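# Fold glasses arms, close the case, leave it flat

## Task

Fold both temple arms of the glasses lying in the open case, then close the lid with the glasses inside, so the case ends up shut and resting flat on the table on its own, with no gripper needed to keep anything in place.

## Robot and tools

Robot: two arms, left_arm and right_arm, each ending in a two-finger gripper. A gripper's fingers extend along its own +z axis and open and close along its own y axis. The reported end_effector_position is the point midway between the finger pads, just under 1 cm back from the tips.

Scene frame: shared by both arms, origin on the table surface midway between the arms, +z upward, +x out over the table, and left_arm sits on the +y side. The names left and right do not tell you which side of an image an arm appears on. Printed hand positions may be somewhat wrong, more so when an arm reaches far.

Rows: every motion argument is one row of 14 numbers, each in [-1, 1], always covering both arms even if one stays still. Order: left_arm dx, dy, dz, rx, ry, rz, opening, then right_arm dx, dy, dz, rx, ry, rz, opening. dx to rz are an offset, not a pose: they are expressed in that gripper's own axes and measured from the gripper's measured pose at the start of the action (for the first action of a call, the last pose a result reported). Scale: 1.0 equals 0.6 m for dx, dy, dz and 180 degrees for rotation; rx, ry, rz form a single rotation vector. Opening is absolute, not an offset: +1 fully open (0.087 m), -1 closed.

execute_actions(actions): a list of actions, run one after another. Each action is a table of at most 15 rows; each row lasts one control step (1/30 s) and, if the table is shorter, its final row repeats until 15 steps are done. All rows of an action are offsets from the same starting pose, not from the preceding row. An empty list simply returns the current state and images.

move(target, speed, blocking): target is one 14-number row as above, offsets from the pose in the latest result that showed one. Both grippers travel straight toward their targets and arrive together, over 0.5 to 10 s; anything longer is cut off at 10 s before arrival. Rotation goes the short way. The path ignores obstacles and the other arm. speed is m/s, 0.002 to 0.5, default 0.25; turning is capped at twice that in rad/s. Grippers may lag, drift and overshoot the speed, especially with a nearly straight arm. Faster contact hits harder, and a target set deeper beyond a contact presses harder. The opening is sent when the move starts. With blocking=false you get a result after 0.5 s while motion continues; until a result shows the move has ended, rows and moves are refused, so call wait or stop first.

wait(seconds): 0 to 10; lets time pass with each arm holding its last command, returning early if a running move ends. stop(): brakes a running move; it needs stopping distance, more at speed, and the fingers carry on. zoom_image(camera, region): camera is cam_left_wrist or cam_right_wrist (both 672x504); region is [x0, y0, x1, y1] in pixels, top-left origin, no larger than 504 by 504. finished_scene(scene): pass the current scene number to end it permanently and get the verdict; only call it once the case is closed, flat and released.

Results: a state line 'left_arm: … | right_arm: …' with position in metres and orientation as quat wxyz in the scene frame; 'Hand target' lines show where the controller is heading now; grip_measured shows finger opening on the command scale (last Joint positions value is the opening in metres; each gripper may read off by up to about 1 mm). A move adds a 'move:' line with how it ended: done, off_target, moving, held or fault (if only one arm is named, the other finished fine), plus limits: paced means the sent pose was clipped, held means a safety check blocked some steps and the arm may then jump ahead quickly. Distance from each target is given. 'pose unreachable' means the clearance check altered or blocked that arm's command. FAULT and OVER-TEMPERATURE FAULT lines report arm stops.

Controller behaviour: per control step the commanded pose is clipped to 70 mm and 16 degrees from the measured pose; position wins over orientation when both cannot be met. After an action an arm continues only up to its last clipped pose, so large moves need follow-up commands. Joint friction can leave a gripper up to about 31 mm off, and tiny commands may do nothing. Elbows never fully straighten. Joint ranges (rad): waist -2.618 to 3.054, shoulder 0 to 3.142, elbow 0 to 3.142, wrist pitch -1.571 to 1.571, wrist yaw -1.571 to 1.571, wrist roll -2.094 to 2.094.

Gripping: to hold something, command an opening about 0.02 under grip_measured; smaller margins grip more gently. Pads give about 20 N each; a quick close can squeeze harder or even spring open. To keep an idle arm still, send it the offset back to its wanted pose in the first call of a reply and zeros afterwards, always with the opening it should keep. The robot keeps executing its last command while you are thinking.

Hazards: occasional tugs on held parts or shoves of loose objects may occur. Do not knock or place anything off the table. Avoid collisions or hard pressing between the arms. Avoid drops, slips, slamming the lid and forceful pushes. An arm blocked by an object keeps pushing until given a new command. Holding loads heats motors: MOTOR HOT appears from 75 °C, at 90 °C that arm halts for 10 s, and at 100 °C the arm goes limp and falls until it cools, so release loads when not needed.

Each tool is called after "Request:" as name(argument=value, ...), one argument or row to a line, values as JSON.

## Session

I'll start by looking at the current state of the scene.

Request:
execute_actions(
  actions=[],
)

Scene clock: 0.00 s.
left_arm: end_effector_position=(+0.2533, +0.6110, +0.3794) grip_measured=+0.978 end_effector_quat_wxyz=(+0.535, -0.468, +0.700, +0.063) | right_arm: end_effector_position=(+0.1806, -0.6835, +0.1038) grip_measured=+0.979 end_effector_quat_wxyz=(+0.212, +0.669, +0.653, +0.286)
Joint positions: left_arm=[ 1.094  1.526  1.897 -0.867  0.491 -0.222  0.087] | right_arm=[-1.581  2.21   1.886 -1.324 -0.724  0.044  0.087]
Joint velocities: left_arm=[ 0.007  0.007  0.022 -0.007 -0.051  0.022  0.   ] | right_arm=[ 0.012 -0.007  0.032 -0.037 -0.081 -0.007  0.001]
Hand target (left_arm): +0.253, +0.611, +0.379; +0.535, -0.468, +0.700, +0.063
Hand target (right_arm): +0.181, -0.684, +0.104; +0.212, +0.669, +0.653, +0.286

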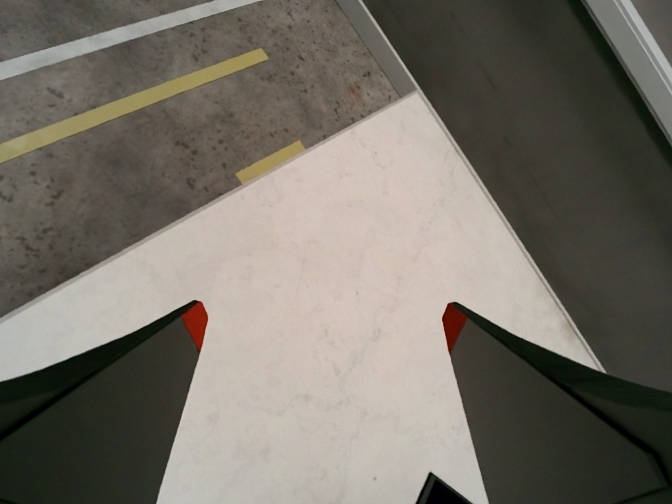

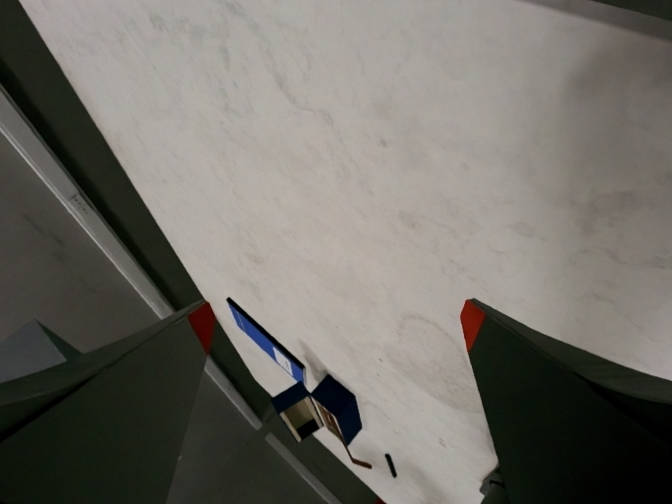

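Request:
zoom_image(
  camera="cam_right_wrist",
  region=[200, 280, 460, 504],
)

Region (200, 280, 460, 504) of cam_right_wrist's 672x504 image, scaled by 1.938, with more detail than that image has; it fills the top 434 rows of this view, and the rest is white.

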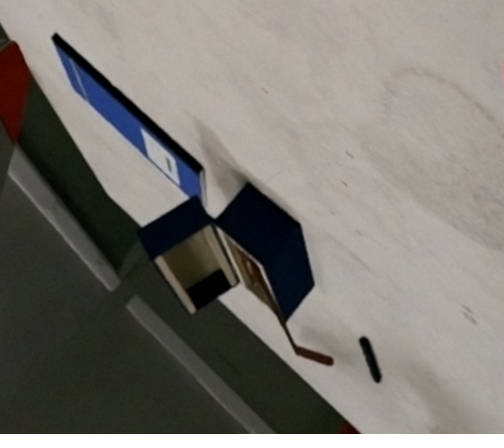

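Request:
move(
  target=[0.5244, -0.3983, -0.2645, 0.3507, 0.1843, 0.3878, 1, 0.897, 0.3275, 0.0, -0.1129, 0.0992, -0.6726, 1],
  speed=0.35,
)

Scene clock: 115.57 s.
left_arm: end_effector_position=(+0.3136, +0.2003, +0.2815) grip_measured=+0.978 end_effector_quat_wxyz=(+0.353, +0.318, +0.871, -0.122) | right_arm: end_effector_position=(+0.3148, -0.1563, +0.2713) grip_measured=+0.979 end_effector_quat_wxyz=(+0.344, -0.314, +0.876, +0.126)
Joint positions: left_arm=[-0.202  1.251  1.558 -1.219  0.426  0.508  0.087] | right_arm=[ 0.418  1.313  1.542 -1.062 -0.149 -0.154  0.087]
Joint velocities: left_arm=[ 0.007  0.007 -0.012 -0.022  0.081  0.051 -0.   ] | right_arm=[-0.007 -0.002 -0.002 -0.022  0.007  0.066 -0.001]
Hand target (left_arm): +0.312, +0.201, +0.279; +0.342, +0.321, +0.875, -0.118
Hand target (right_arm): +0.317, -0.155, +0.273; +0.343, -0.321, +0.874, +0.121
Off the commanded pose (left_arm): 0.011 m, 1 deg.
Off the commanded pose (right_arm): 0.020 m, 2 deg.
move: off_target (left_arm, right_arm)

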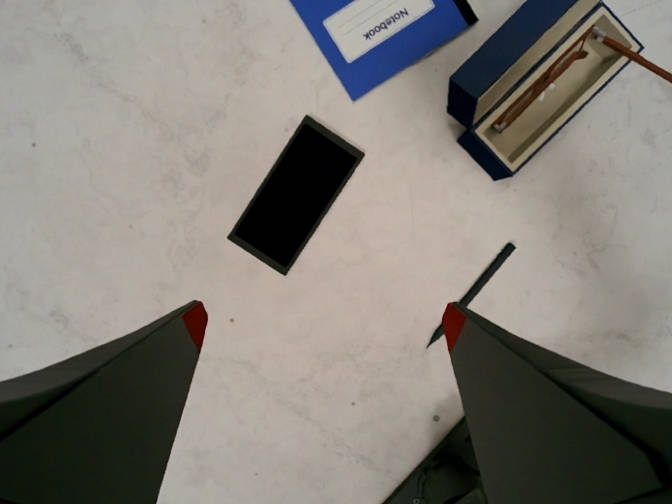

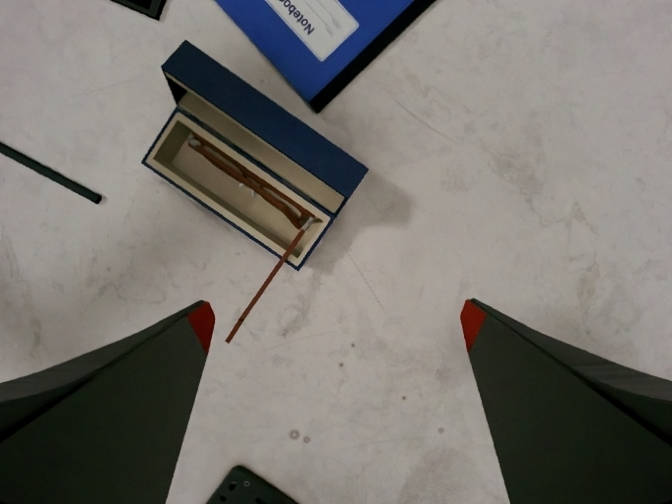

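Request:
zoom_image(
  camera="cam_right_wrist",
  region=[120, 30, 400, 350],
)

Request:
zoom_image(
  camera="cam_left_wrist",
  region=[432, 0, 672, 200],
)

Region (120, 30, 400, 350) of cam_right_wrist's 672x504 image, scaled by 1.575, with more detail than that image has; it fills the left 441 columns of this view, and the rest is white.

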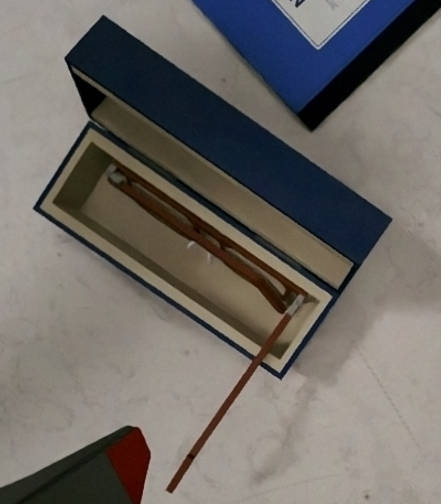

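Region (432, 0, 672, 200) of cam_left_wrist's 672x504 image, scaled by 2.100, with more detail than that image has.

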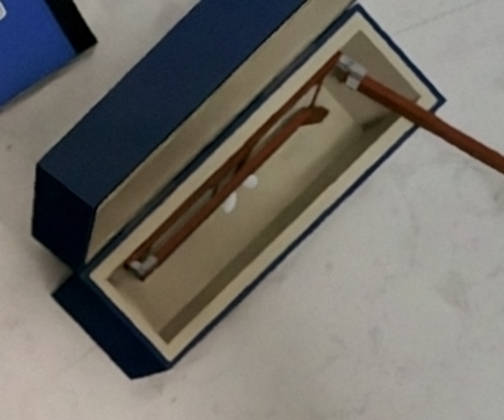

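Request:
zoom_image(
  camera="cam_right_wrist",
  region=[130, 280, 290, 400],
)

Request:
zoom_image(
  camera="cam_right_wrist",
  region=[230, 160, 350, 280],
)

Request:
zoom_image(
  camera="cam_right_wrist",
  region=[135, 90, 275, 230],
)

Region (130, 280, 290, 400) of cam_right_wrist's 672x504 image, scaled by 3.150, with more detail than that image has; it fills the top 378 rows of this view, and the rest is white.

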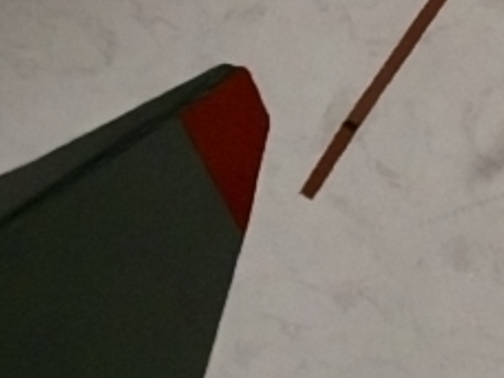

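Region (230, 160, 350, 280) of cam_right_wrist's 672x504 image, scaled by 4.200, with more detail than that image has.

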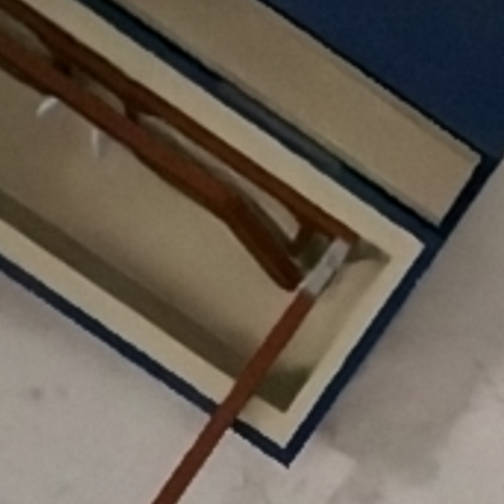

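Region (135, 90, 275, 230) of cam_right_wrist's 672x504 image, scaled by 3.600, with more detail than that image has.

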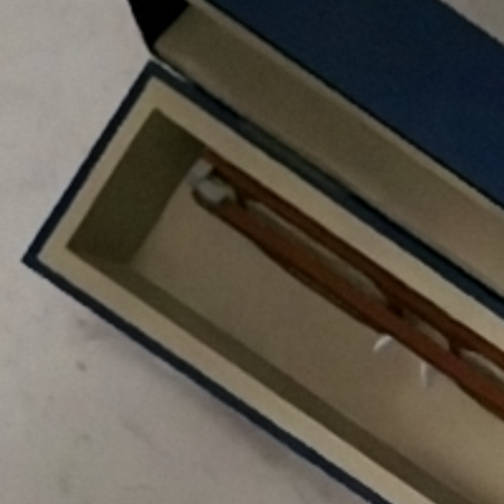

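Request:
move(
  target=[0.1773, -0.2003, 0.3722, 0.2282, -0.1914, 0.1175, 1, 0, 0, 0, 0, 0, 0, 1],
  speed=0.3,
)

Scene clock: 238.27 s.
left_arm: end_effector_position=(+0.3112, +0.0595, +0.0543) grip_measured=+0.978 end_effector_quat_wxyz=(+0.482, +0.527, +0.558, -0.422) | right_arm: end_effector_position=(+0.3148, -0.1568, +0.2711) grip_measured=+0.979 end_effector_quat_wxyz=(+0.343, -0.314, +0.876, +0.125)
Joint positions: left_arm=[-0.326  1.678  0.477  0.588  1.254  0.626  0.087] | right_arm=[ 0.418  1.313  1.542 -1.064 -0.146 -0.154  0.087]
Joint velocities: left_arm=[-0.002  0.007  0.012  0.022 -0.022 -0.037 -0.001] | right_arm=[ 0.002  0.012  0.007  0.037  0.022 -0.022  0.001]
Hand target (left_arm): +0.302, +0.059, +0.045; +0.467, +0.521, +0.566, -0.436
Hand target (right_arm): +0.315, -0.156, +0.271; +0.344, -0.314, +0.876, +0.126
Off the commanded pose (left_arm): 0.015 m, 2 deg.
Off the commanded pose (right_arm): 0.001 m, 0 deg.
move: off_target (left_arm)

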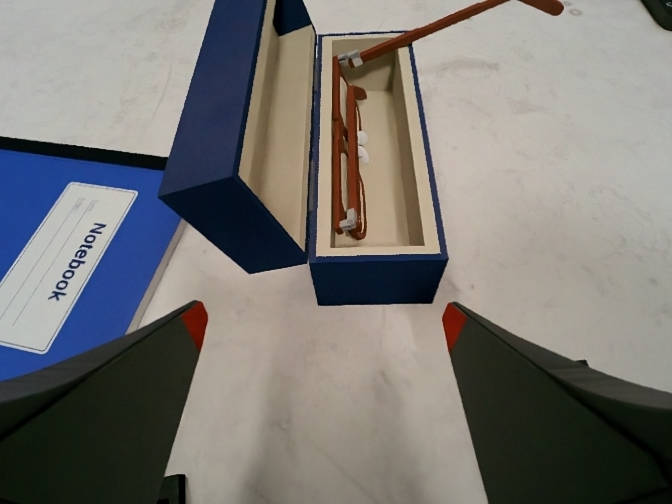

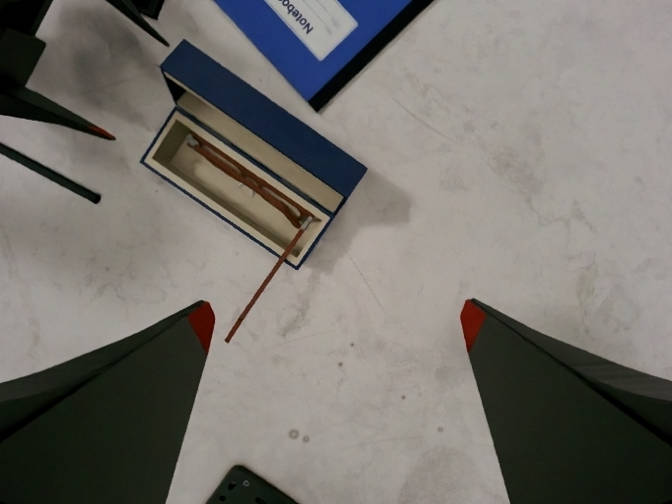

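Request:
zoom_image(
  camera="cam_right_wrist",
  region=[0, 0, 220, 200],
)

Request:
zoom_image(
  camera="cam_left_wrist",
  region=[290, 0, 590, 320],
)

Region (0, 0, 220, 200) of cam_right_wrist's 672x504 image, scaled by 2.291, with more detail than that image has; it fills the top 458 rows of this view, and the rest is white.

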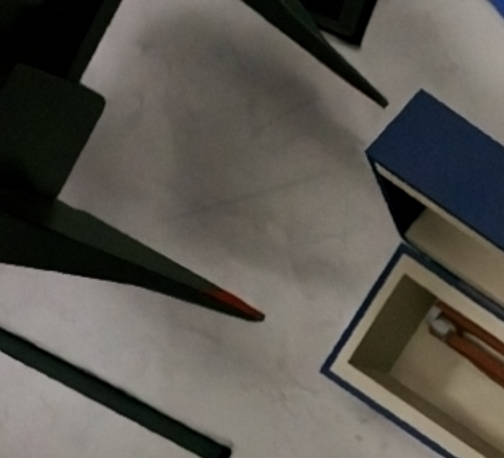

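Region (290, 0, 590, 320) of cam_left_wrist's 672x504 image, scaled by 1.575, with more detail than that image has; it fills the left 472 columns of this view, and the rest is white.

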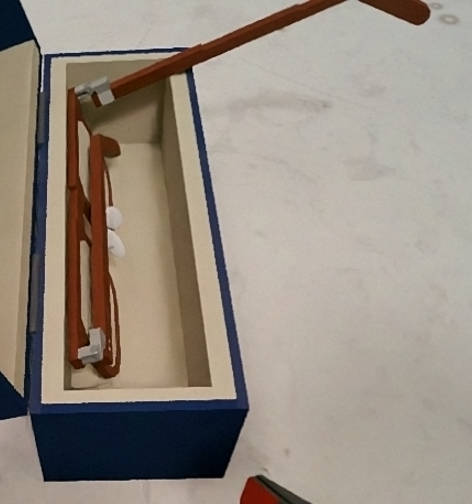

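Request:
move(
  target=[0.0612, -0.0577, 0.0247, 0.004, -0.002, -0.02, 0.7, 0, 0, 0, 0, 0, 0, 1],
  speed=0.1,
)

Scene clock: 283.87 s.
left_arm: end_effector_position=(+0.2870, +0.0484, +0.0232) grip_measured=+0.700 end_effector_quat_wxyz=(+0.479, +0.519, +0.557, -0.437) | right_arm: end_effector_position=(+0.3148, -0.1568, +0.2711) grip_measured=+0.979 end_effector_quat_wxyz=(+0.343, -0.314, +0.876, +0.125)
Joint positions: left_arm=[-0.38   1.848  0.348  1.007  1.23   0.48   0.074] | right_arm=[ 0.418  1.313  1.542 -1.064 -0.146 -0.154  0.087]
Joint velocities: left_arm=[-0.012  0.037  0.002  0.081 -0.007 -0.051 -0.001] | right_arm=[-0.002 -0.002  0.002  0.022 -0.051 -0.081  0.   ]
Hand target (left_arm): +0.280, +0.049, +0.014; +0.467, +0.511, +0.571, -0.442
Hand target (right_arm): +0.315, -0.157, +0.271; +0.343, -0.314, +0.876, +0.125
Off the commanded pose (left_arm): 0.012 m, 2 deg.
Off the commanded pose (right_arm): 0.000 m, 0 deg.
move: off_target (left_arm)

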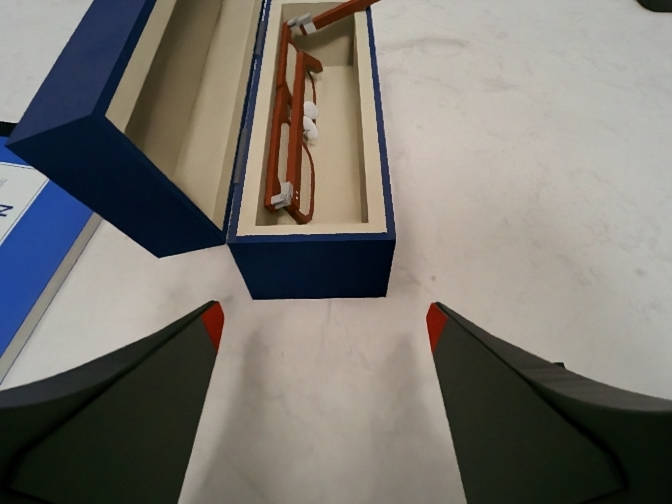

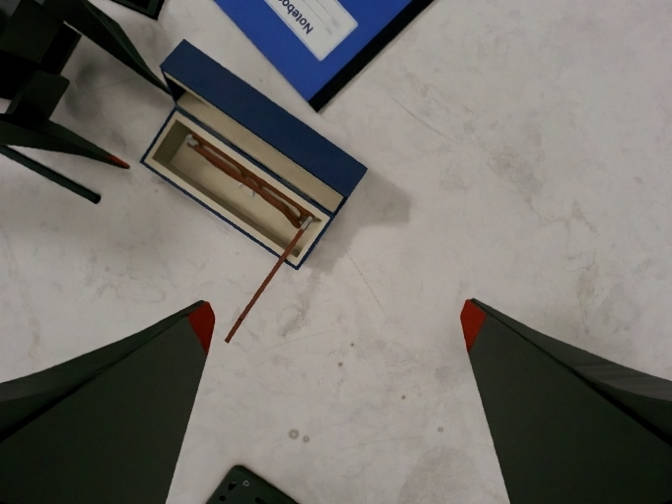

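Request:
move(
  target=[0.0230, 0.0150, 0.0255, 0, 0, 0, 0.7, 0, 0, 0, 0, 0, 0, 1],
  speed=0.06,
)

Scene clock: 304.30 s.
left_arm: end_effector_position=(+0.2944, +0.0383, +0.0118) grip_measured=+0.700 end_effector_quat_wxyz=(+0.482, +0.522, +0.551, -0.438) | right_arm: end_effector_position=(+0.3148, -0.1568, +0.2711) grip_measured=+0.979 end_effector_quat_wxyz=(+0.343, -0.314, +0.876, +0.125)
Joint positions: left_arm=[-0.412  1.964  0.378  1.143  1.209  0.439  0.074] | right_arm=[ 0.418  1.313  1.542 -1.064 -0.146 -0.154  0.087]
Joint velocities: left_arm=[-0.002 -0.007  0.007 -0.022 -0.037  0.037  0.   ] | right_arm=[-0.002  0.002  0.007  0.007 -0.022 -0.051 -0.001]
Hand target (left_arm): +0.297, +0.036, +0.008; +0.479, +0.519, +0.557, -0.437
Hand target (right_arm): +0.315, -0.157, +0.271; +0.343, -0.314, +0.876, +0.125
Off the commanded pose (left_arm): 0.006 m, 1 deg.
Off the commanded pose (right_arm): 0.000 m, 0 deg.
move: done

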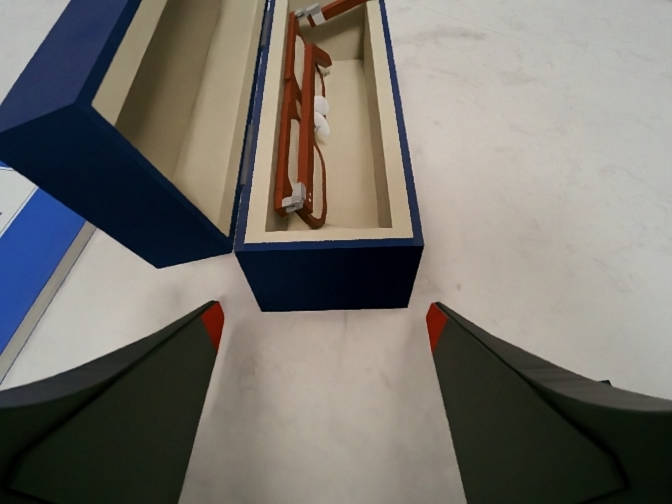

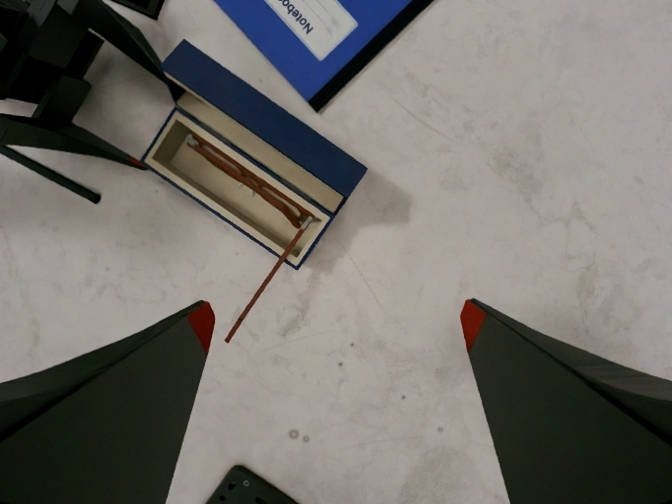

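Request:
move(
  target=[-0.0054, -0.0025, 0.0345, 0, 0, 0, 0.7, 0, 0, 0, 0, 0, 0, 1],
  speed=0.06,
)

Scene clock: 317.63 s.
left_arm: end_effector_position=(+0.2907, +0.0201, +0.0157) grip_measured=+0.700 end_effector_quat_wxyz=(+0.484, +0.525, +0.546, -0.438) | right_arm: end_effector_position=(+0.3148, -0.1568, +0.2711) grip_measured=+0.979 end_effector_quat_wxyz=(+0.343, -0.314, +0.876, +0.125)
Joint positions: left_arm=[-0.485  1.977  0.378  1.231  1.149  0.368  0.074] | right_arm=[ 0.418  1.313  1.542 -1.064 -0.146 -0.154  0.087]
Joint velocities: left_arm=[-0.007  0.017  0.002 -0.051 -0.125 -0.037 -0.001] | right_arm=[-0.012 -0.002 -0.017 -0.022 -0.051  0.022 -0.001]
Hand target (left_arm): +0.294, +0.018, +0.012; +0.482, +0.522, +0.551, -0.437
Hand target (right_arm): +0.315, -0.157, +0.271; +0.343, -0.314, +0.876, +0.125
Off the commanded pose (left_arm): 0.006 m, 1 deg.
Off the commanded pose (right_arm): 0.000 m, 0 deg.
move: done

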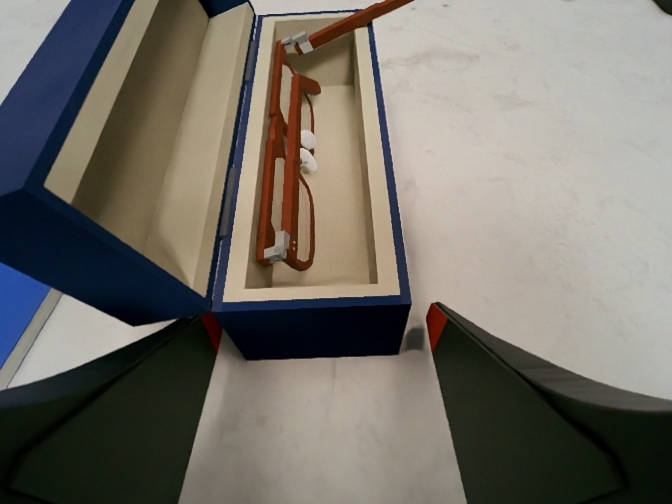

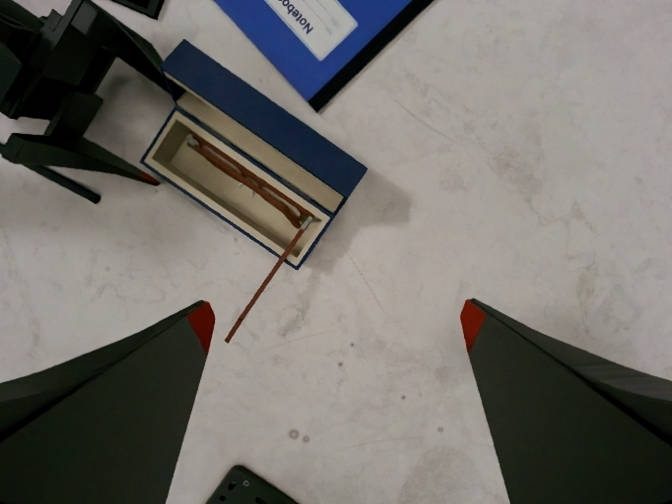

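Request:
move(
  target=[0.015, 0.0053, 0.0145, 0, 0, 0, 0.52, 0.1463, 0.0578, 0.1401, 0.0416, 0.2355, 0.1029, -0.3],
  speed=0.3,
)

Scene clock: 338.17 s.
left_arm: end_effector_position=(+0.2926, +0.0156, +0.0102) grip_measured=+0.520 end_effector_quat_wxyz=(+0.488, +0.527, +0.541, -0.438) | right_arm: end_effector_position=(+0.2865, -0.1392, +0.1475) grip_measured=-0.300 end_effector_quat_wxyz=(-0.001, -0.174, +0.985, -0.003)
Joint positions: left_arm=[-0.498  2.032  0.39   1.295  1.142  0.359  0.066] | right_arm=[ 0.546  1.845  1.721 -1.451  0.006  0.256  0.031]
Joint velocities: left_arm=[-0.002 -0.027 -0.017  0.007 -0.095 -0.022 -0.001] | right_arm=[ 0.002  0.007  0.012 -0.007  0.007 -0.022  0.   ]
Hand target (left_arm): +0.295, +0.013, +0.006; +0.484, +0.525, +0.546, -0.438
Hand target (right_arm): +0.288, -0.135, +0.151; +0.003, -0.172, +0.985, -0.003
Off the commanded pose (left_arm): 0.006 m, 1 deg.
Off the commanded pose (right_arm): 0.005 m, 0 deg.
move: done

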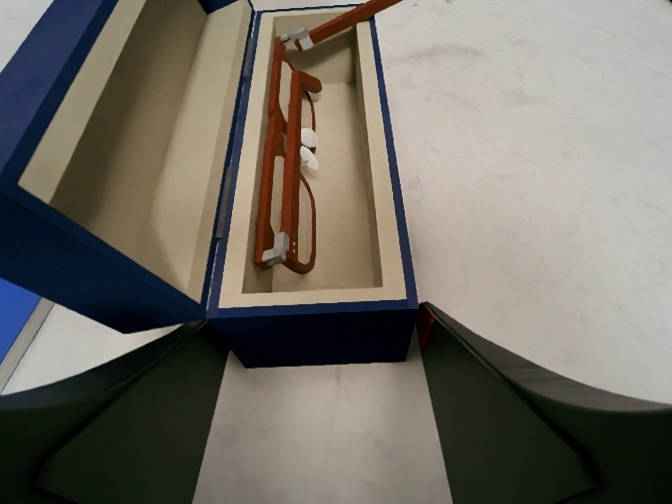

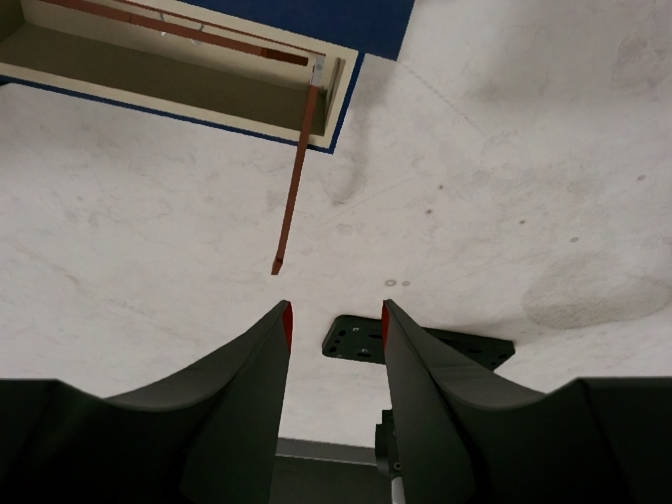

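Request:
execute_actions(
  actions=[
    [[0,0,0,0,0,0,0.50,0,0,0,0,0,0,-0.3],[0,0,0,0,0,0,0.48,0,0,0,0,0,0,-0.3],[0,0,0,0,0,0,0.46,0,0,0,0,0,0,-0.3],[0,0,0,0,0,0,0.44,0,0,0,0,0,0,-0.3],[0,0,0,0,0,0,0.42,0,0,0,0,0,0,-0.3],[0,0,0,0,0,0,0.40,0,0,0,0,0,0,-0.3],[0,0,0,0,0,0,0.38,0,0,0,0,0,0,-0.3],[0,0,0,0,0,0,0.36,0,0,0,0,0,0,-0.3],[0,0,0,0,0,0,0.345,0,0,0,0,0,0,-0.3],[0,0,0,0,0,0,0.33,0,0,0,0,0,0,-0.3],[0,0,0,0,0,0,0.315,0,0,0,0,0,0,-0.3],[0,0,0,0,0,0,0.30,0,0,0,0,0,0,-0.3],[0,0,0,0,0,0,0.29,0,0,0,0,0,0,-0.3],[0,0,0,0,0,0,0.28,0,0,0,0,0,0,-0.3],[0,0,0,0,0,0,0.27,0,0,0,0,0,0,-0.3]],
  ],
)

Request:
wait(
  seconds=0.3,
)

Scene clock: 349.60 s.
left_arm: end_effector_position=(+0.2926, +0.0156, +0.0104) grip_measured=+0.316 end_effector_quat_wxyz=(+0.488, +0.527, +0.541, -0.438) | right_arm: end_effector_position=(+0.2861, -0.1394, +0.1476) grip_measured=-0.300 end_effector_quat_wxyz=(-0.001, -0.173, +0.985, -0.004)
Joint positions: left_arm=[-0.498  2.032  0.39   1.296  1.142  0.358  0.058] | right_arm=[ 0.546  1.845  1.721 -1.453  0.006  0.257  0.031]
Joint velocities: left_arm=[ 0.007 -0.002 -0.032 -0.022 -0.051 -0.022  0.   ] | right_arm=[-0.007 -0.007  0.007 -0.095  0.037 -0.037  0.001]
Hand target (left_arm): +0.293, +0.016, +0.010; +0.488, +0.527, +0.541, -0.438
Hand target (right_arm): +0.286, -0.139, +0.148; -0.001, -0.174, +0.985, -0.003
Off the commanded pose (left_arm): 0.000 m, 0 deg.
Off the commanded pose (right_arm): 0.000 m, 0 deg.

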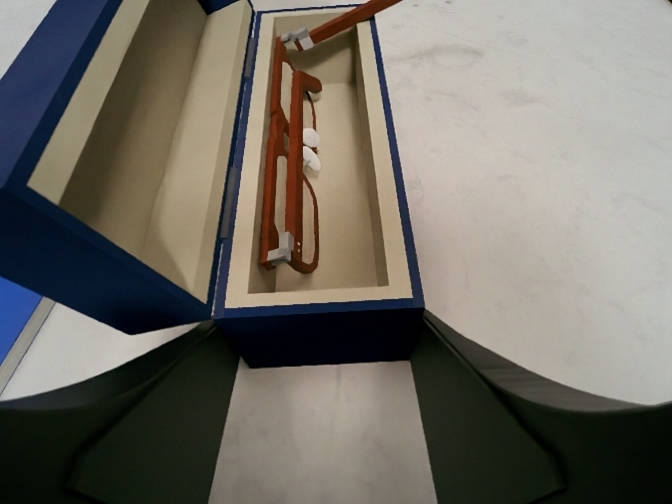

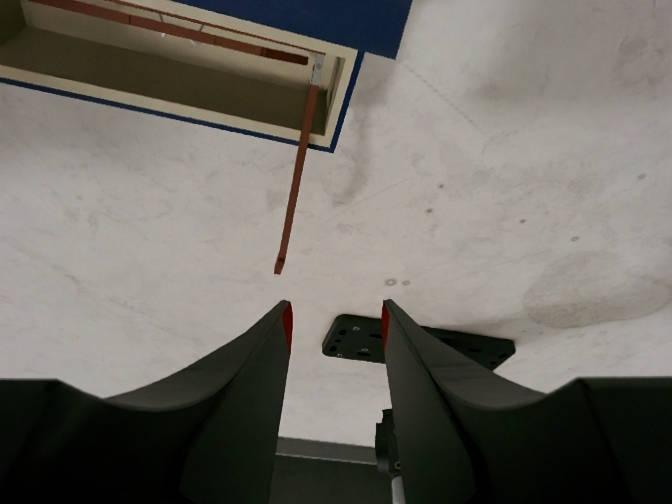

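Scene clock: 349.90 s.
left_arm: end_effector_position=(+0.2926, +0.0156, +0.0104) grip_measured=+0.316 end_effector_quat_wxyz=(+0.488, +0.527, +0.541, -0.438) | right_arm: end_effector_position=(+0.2861, -0.1394, +0.1476) grip_measured=-0.300 end_effector_quat_wxyz=(-0.001, -0.173, +0.985, -0.004)
Joint positions: left_arm=[-0.498  2.032  0.39   1.296  1.142  0.358  0.058] | right_arm=[ 0.546  1.845  1.721 -1.453  0.006  0.257  0.031]
Joint velocities: left_arm=[-0.002  0.007 -0.002 -0.037 -0.022  0.037 -0.001] | right_arm=[-0.007  0.002  0.002  0.007 -0.022 -0.007 -0.   ]
Hand target (left_arm): +0.293, +0.016, +0.010; +0.488, +0.527, +0.541, -0.438
Hand target (right_arm): +0.286, -0.139, +0.148; -0.001, -0.174, +0.985, -0.003
Off the commanded pose (left_arm): 0.000 m, 0 deg.
Off the commanded pose (right_arm): 0.000 m, 0 deg.
wait: 0.30 s; at rest by 0.17 s

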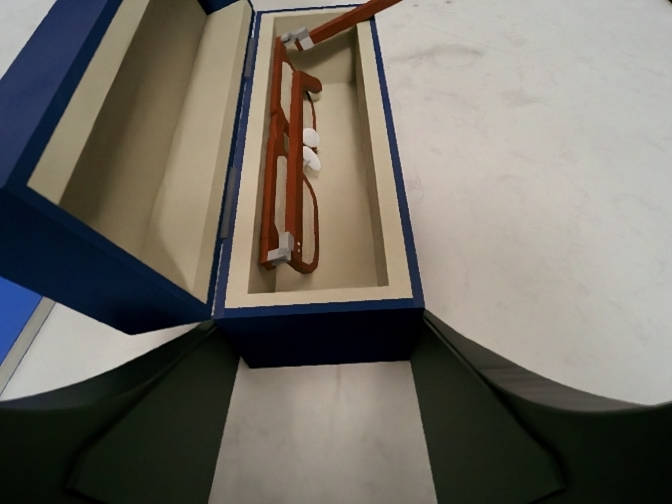

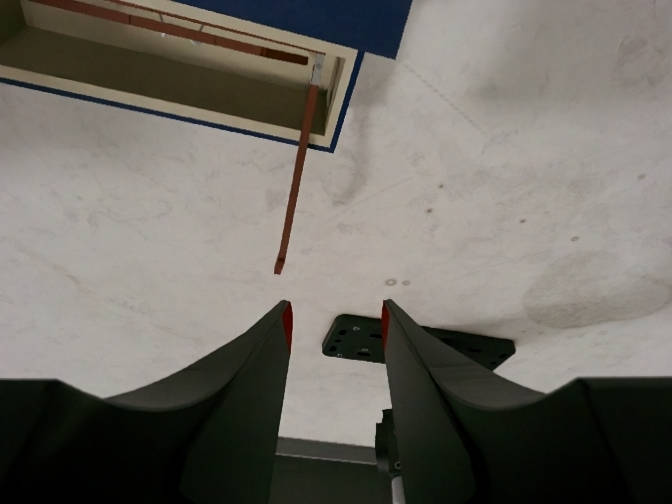

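Request:
move(
  target=[-0.0032, 0.0315, 0.0903, -0.0495, 0.002, -0.007, 0.293, 0.0245, -0.0745, 0.0467, 0, 0, 0.036, -0.3],
  speed=0.08,
)

Scene clock: 385.97 s.
left_arm: end_effector_position=(+0.3097, -0.0345, +0.0102) grip_measured=+0.316 end_effector_quat_wxyz=(+0.519, +0.487, +0.575, -0.404) | right_arm: end_effector_position=(+0.2888, -0.1838, +0.1202) grip_measured=-0.300 end_effector_quat_wxyz=(-0.007, -0.115, +0.993, -0.006)
Joint positions: left_arm=[-0.695  2.115  0.453  1.464  0.816  0.187  0.058] | right_arm=[ 0.412  1.765  1.511 -1.334  0.006  0.241  0.031]
Joint velocities: left_arm=[-0.002  0.017 -0.017 -0.022 -0.007 -0.022 -0.   ] | right_arm=[ 0.017 -0.012 -0.007 -0.022 -0.066 -0.007 -0.   ]
Hand target (left_arm): +0.314, -0.037, +0.006; +0.522, +0.484, +0.580, -0.397
Hand target (right_arm): +0.288, -0.186, +0.120; -0.002, -0.117, +0.993, -0.003
Off the commanded pose (left_arm): 0.008 m, 1 deg.
Off the commanded pose (right_arm): 0.003 m, 1 deg.
move: done

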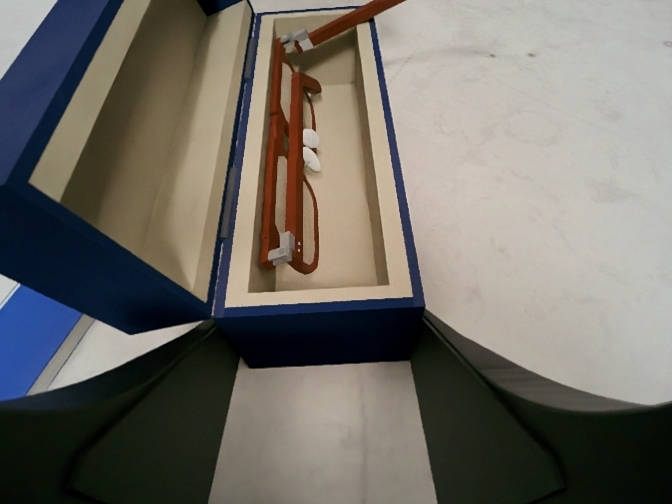

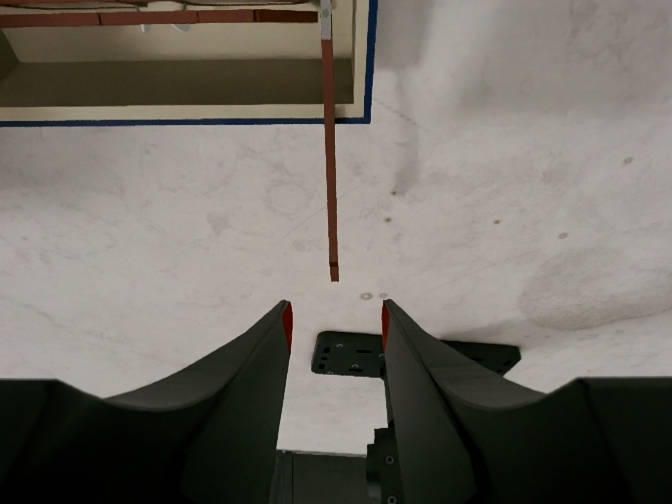

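Request:
move(
  target=[0, 0, 0, 0, 0, 0, 0.293, 0.018, 0.006, 0.096, 0, -0.004, -0.01, -0.3],
  speed=0.1,
)

Scene clock: 403.10 s.
left_arm: end_effector_position=(+0.3101, -0.0343, +0.0100) grip_measured=+0.316 end_effector_quat_wxyz=(+0.519, +0.486, +0.576, -0.403) | right_arm: end_effector_position=(+0.2791, -0.1840, +0.0624) grip_measured=-0.300 end_effector_quat_wxyz=(-0.009, -0.123, +0.992, -0.006)
Joint positions: left_arm=[-0.695  2.116  0.453  1.464  0.814  0.186  0.058] | right_arm=[ 0.427  1.765  1.279 -1.105  0.006  0.241  0.031]
Joint velocities: left_arm=[-0.012 -0.002  0.027  0.037  0.022 -0.022  0.   ] | right_arm=[-0.012 -0.002  0.002  0.081 -0.022 -0.037 -0.001]
Hand target (left_arm): +0.310, -0.034, +0.010; +0.519, +0.487, +0.575, -0.404
Hand target (right_arm): +0.277, -0.184, +0.063; -0.001, -0.131, +0.991, -0.005
Off the commanded pose (left_arm): 0.000 m, 0 deg.
Off the commanded pose (right_arm): 0.002 m, 1 deg.
move: done

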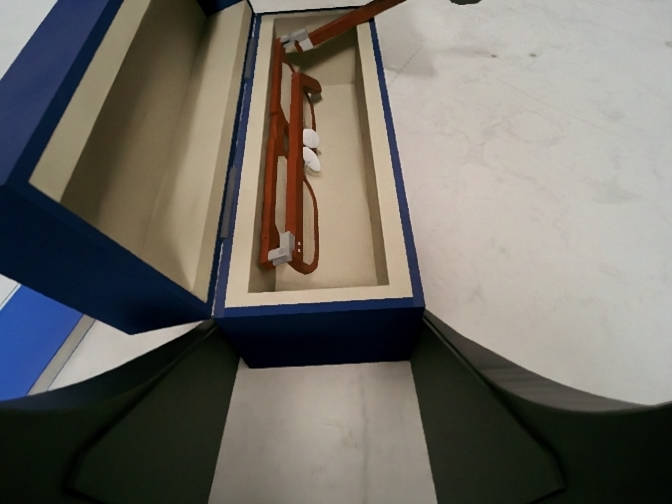

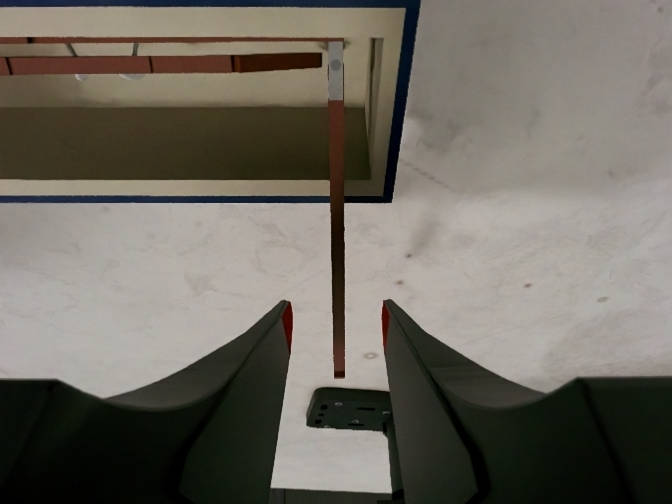

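Request:
execute_actions(
  actions=[
    [[0,0,0,0,0,0,0.293,0,0,0,0,0,0,-0.36],[0,0,0,0,0,0,0.293,0,0,0,0,0,0,-0.43],[0,0,0,0,0,0,0.293,0,0,0,0,0,0,-0.50],[0,0,0,0,0,0,0.293,0,0,0,0,0,0,-0.57],[0,0,0,0,0,0,0.293,0,0,0,0,0,0,-0.64],[0,0,0,0,0,0,0.293,0,0,0,0,0,0,-0.70],[0,0,0,0,0,0,0.293,0,0,0,0,0,0,-0.75],[0,0,0,0,0,0,0.293,0,0,0,0,0,0,-0.79],[0,0,0,0,0,0,0.293,0,0,0,0,0,0,-0.82],[0,0,0,0,0,0,0.293,0,0,0,0,0,0,-0.845],[0,0,0,0,0,0,0.293,0,0,0,0,0,0,-0.865],[0,0,0,0,0,0,0.293,0,0,0,0,0,0,-0.885],[0,0,0,0,0,0,0.293,0,0,0,0,0,0,-0.90],[0,0,0,0,0,0,0.293,0,0,0,0,0,0,-0.915],[0,0,0,0,0,0,0.293,0,0,0,0,0,0,-0.93]],
  ],
)

Request:
wait(
  seconds=0.3,
)

Scene clock: 422.00 s.
left_arm: end_effector_position=(+0.3101, -0.0343, +0.0100) grip_measured=+0.316 end_effector_quat_wxyz=(+0.519, +0.486, +0.576, -0.403) | right_arm: end_effector_position=(+0.2794, -0.1838, +0.0624) grip_measured=-0.923 end_effector_quat_wxyz=(-0.008, -0.123, +0.992, -0.006)
Joint positions: left_arm=[-0.695  2.116  0.453  1.464  0.814  0.186  0.058] | right_arm=[ 0.427  1.765  1.279 -1.104  0.006  0.241  0.003]
Joint velocities: left_arm=[ 0.007 -0.002 -0.002 -0.007 -0.037  0.007  0.001] | right_arm=[ 0.012 -0.002 -0.017  0.066 -0.037 -0.022 -0.013]
Hand target (left_arm): +0.310, -0.034, +0.010; +0.519, +0.486, +0.576, -0.403
Hand target (right_arm): +0.279, -0.184, +0.062; -0.009, -0.123, +0.992, -0.006
Off the commanded pose (left_arm): 0.000 m, 0 deg.
Off the commanded pose (right_arm): 0.000 m, 0 deg.

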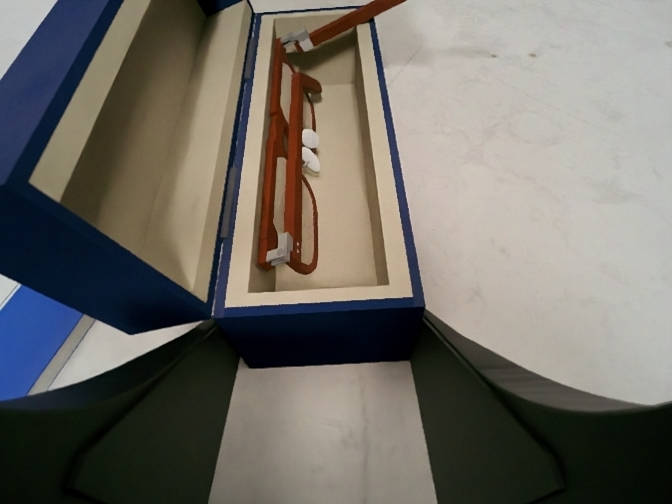

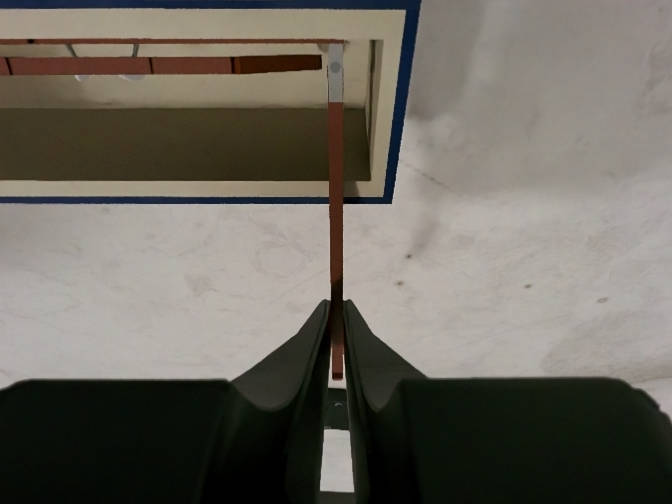

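Scene clock: 422.30 s.
left_arm: end_effector_position=(+0.3101, -0.0343, +0.0100) grip_measured=+0.316 end_effector_quat_wxyz=(+0.519, +0.486, +0.576, -0.403) | right_arm: end_effector_position=(+0.2794, -0.1838, +0.0624) grip_measured=-0.930 end_effector_quat_wxyz=(-0.008, -0.123, +0.992, -0.006)
Joint positions: left_arm=[-0.695  2.116  0.453  1.464  0.814  0.186  0.058] | right_arm=[ 0.427  1.765  1.279 -1.104  0.006  0.241  0.003]
Joint velocities: left_arm=[-0.002  0.002  0.017  0.007  0.081  0.022 -0.   ] | right_arm=[-0.012  0.007  0.002  0.022  0.007 -0.051 -0.002]
Hand target (left_arm): +0.310, -0.034, +0.010; +0.519, +0.486, +0.576, -0.403
Hand target (right_arm): +0.279, -0.184, +0.062; -0.009, -0.123, +0.992, -0.006
Off the commanded pose (left_arm): 0.000 m, 0 deg.
Off the commanded pose (right_arm): 0.000 m, 0 deg.
wait: 0.30 s; at rest by 0.17 s

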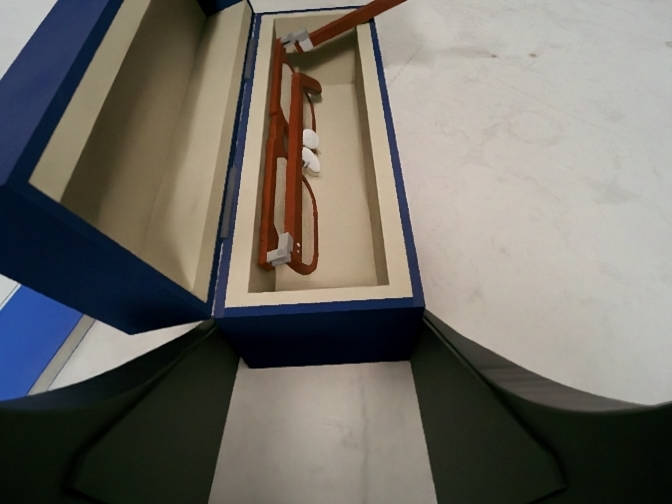

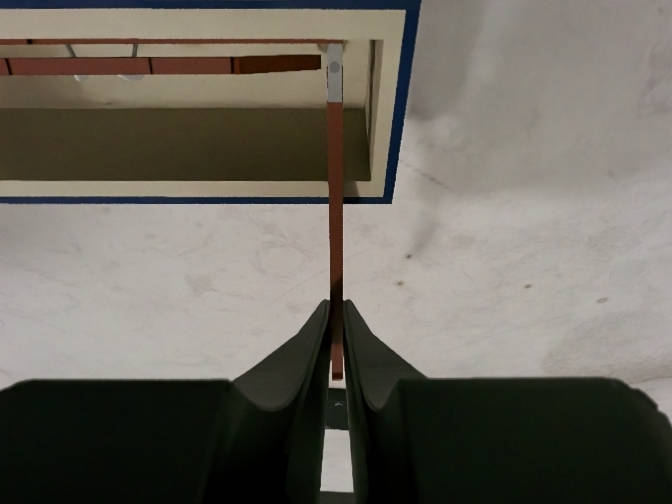

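Request:
move(
  target=[0, 0, 0, 0, 0, 0, 0.293, -0.0125, 0.0633, -0.0167, 0, 0, 0.1556, -0.957],
  speed=0.2,
)

Scene clock: 447.37 s.
left_arm: end_effector_position=(+0.3101, -0.0343, +0.0100) grip_measured=+0.316 end_effector_quat_wxyz=(+0.519, +0.486, +0.576, -0.403) | right_arm: end_effector_position=(+0.2741, -0.1503, +0.0715) grip_measured=-0.948 end_effector_quat_wxyz=(-0.006, +0.116, +0.993, -0.008)
Joint positions: left_arm=[-0.695  2.116  0.453  1.464  0.814  0.186  0.058] | right_arm=[ 0.474  1.765  1.317 -1.142  0.006  0.766  0.002]
Joint velocities: left_arm=[ 0.002 -0.012  0.002 -0.051 -0.125 -0.007 -0.   ] | right_arm=[-0.002 -0.007  0.007  0.066 -0.007 -0.007  0.001]
Hand target (left_arm): +0.310, -0.034, +0.010; +0.519, +0.486, +0.576, -0.403
Hand target (right_arm): +0.277, -0.145, +0.072; -0.006, +0.121, +0.993, -0.008
Off the commanded pose (left_arm): 0.000 m, 0 deg.
Off the commanded pose (right_arm): 0.006 m, 1 deg.
move: done

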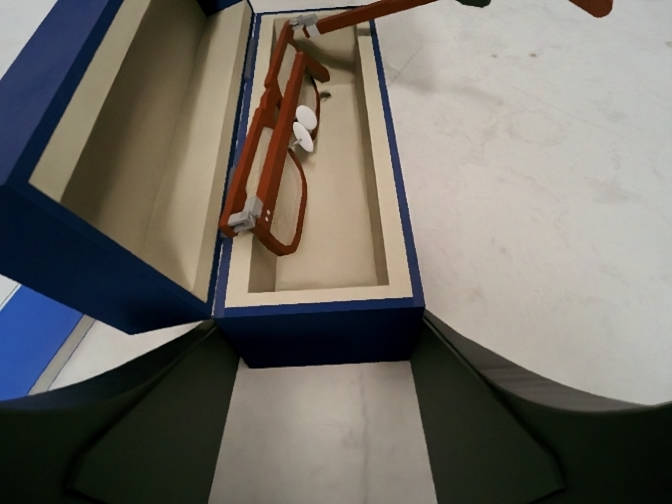

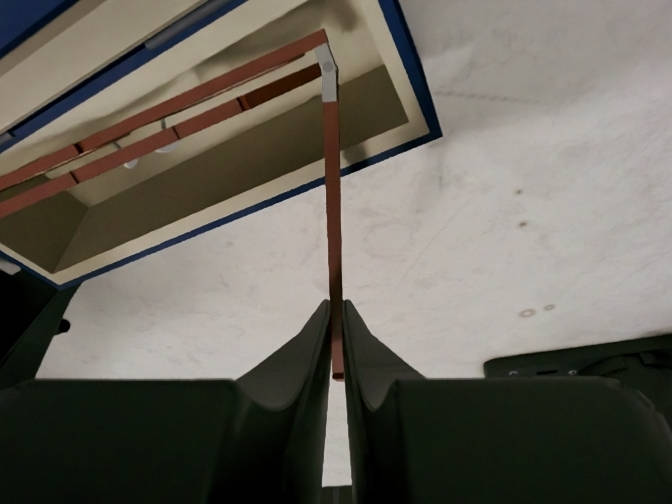

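Request:
execute_actions(
  actions=[],
)

Scene clock: 467.63 s.
left_arm: end_effector_position=(+0.3101, -0.0343, +0.0100) grip_measured=+0.316 end_effector_quat_wxyz=(+0.519, +0.486, +0.576, -0.403) | right_arm: end_effector_position=(+0.2742, -0.1502, +0.0715) grip_measured=-0.948 end_effector_quat_wxyz=(-0.006, +0.117, +0.993, -0.008)
Joint positions: left_arm=[-0.695  2.116  0.453  1.464  0.814  0.186  0.058] | right_arm=[ 0.474  1.765  1.317 -1.142  0.006  0.769  0.002]
Joint velocities: left_arm=[-0.007  0.022  0.017 -0.066 -0.007  0.037 -0.001] | right_arm=[-0.027  0.012 -0.022 -0.066 -0.022  0.007 -0.   ]
Hand target (left_arm): +0.310, -0.034, +0.010; +0.519, +0.486, +0.576, -0.403
Hand target (right_arm): +0.277, -0.145, +0.072; -0.006, +0.121, +0.993, -0.008
Off the commanded pose (left_arm): 0.000 m, 0 deg.
Off the commanded pose (right_arm): 0.006 m, 0 deg.

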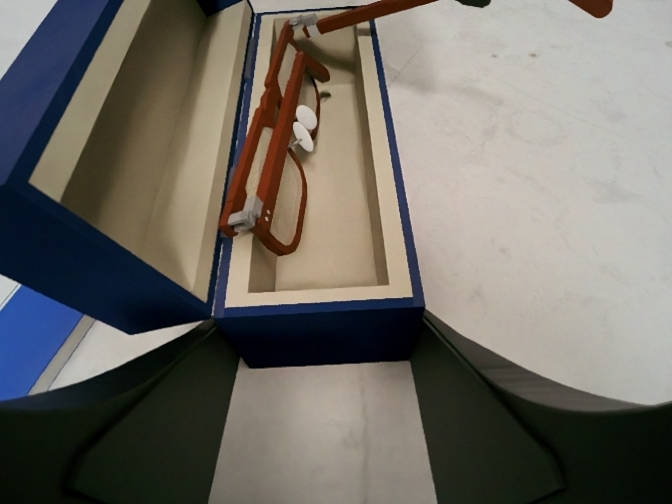

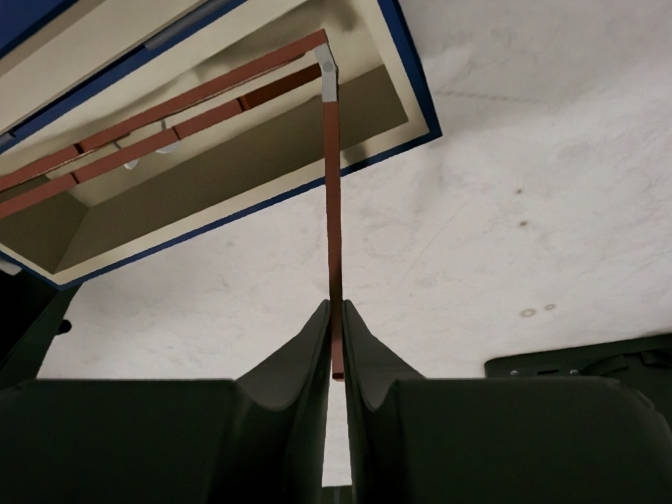

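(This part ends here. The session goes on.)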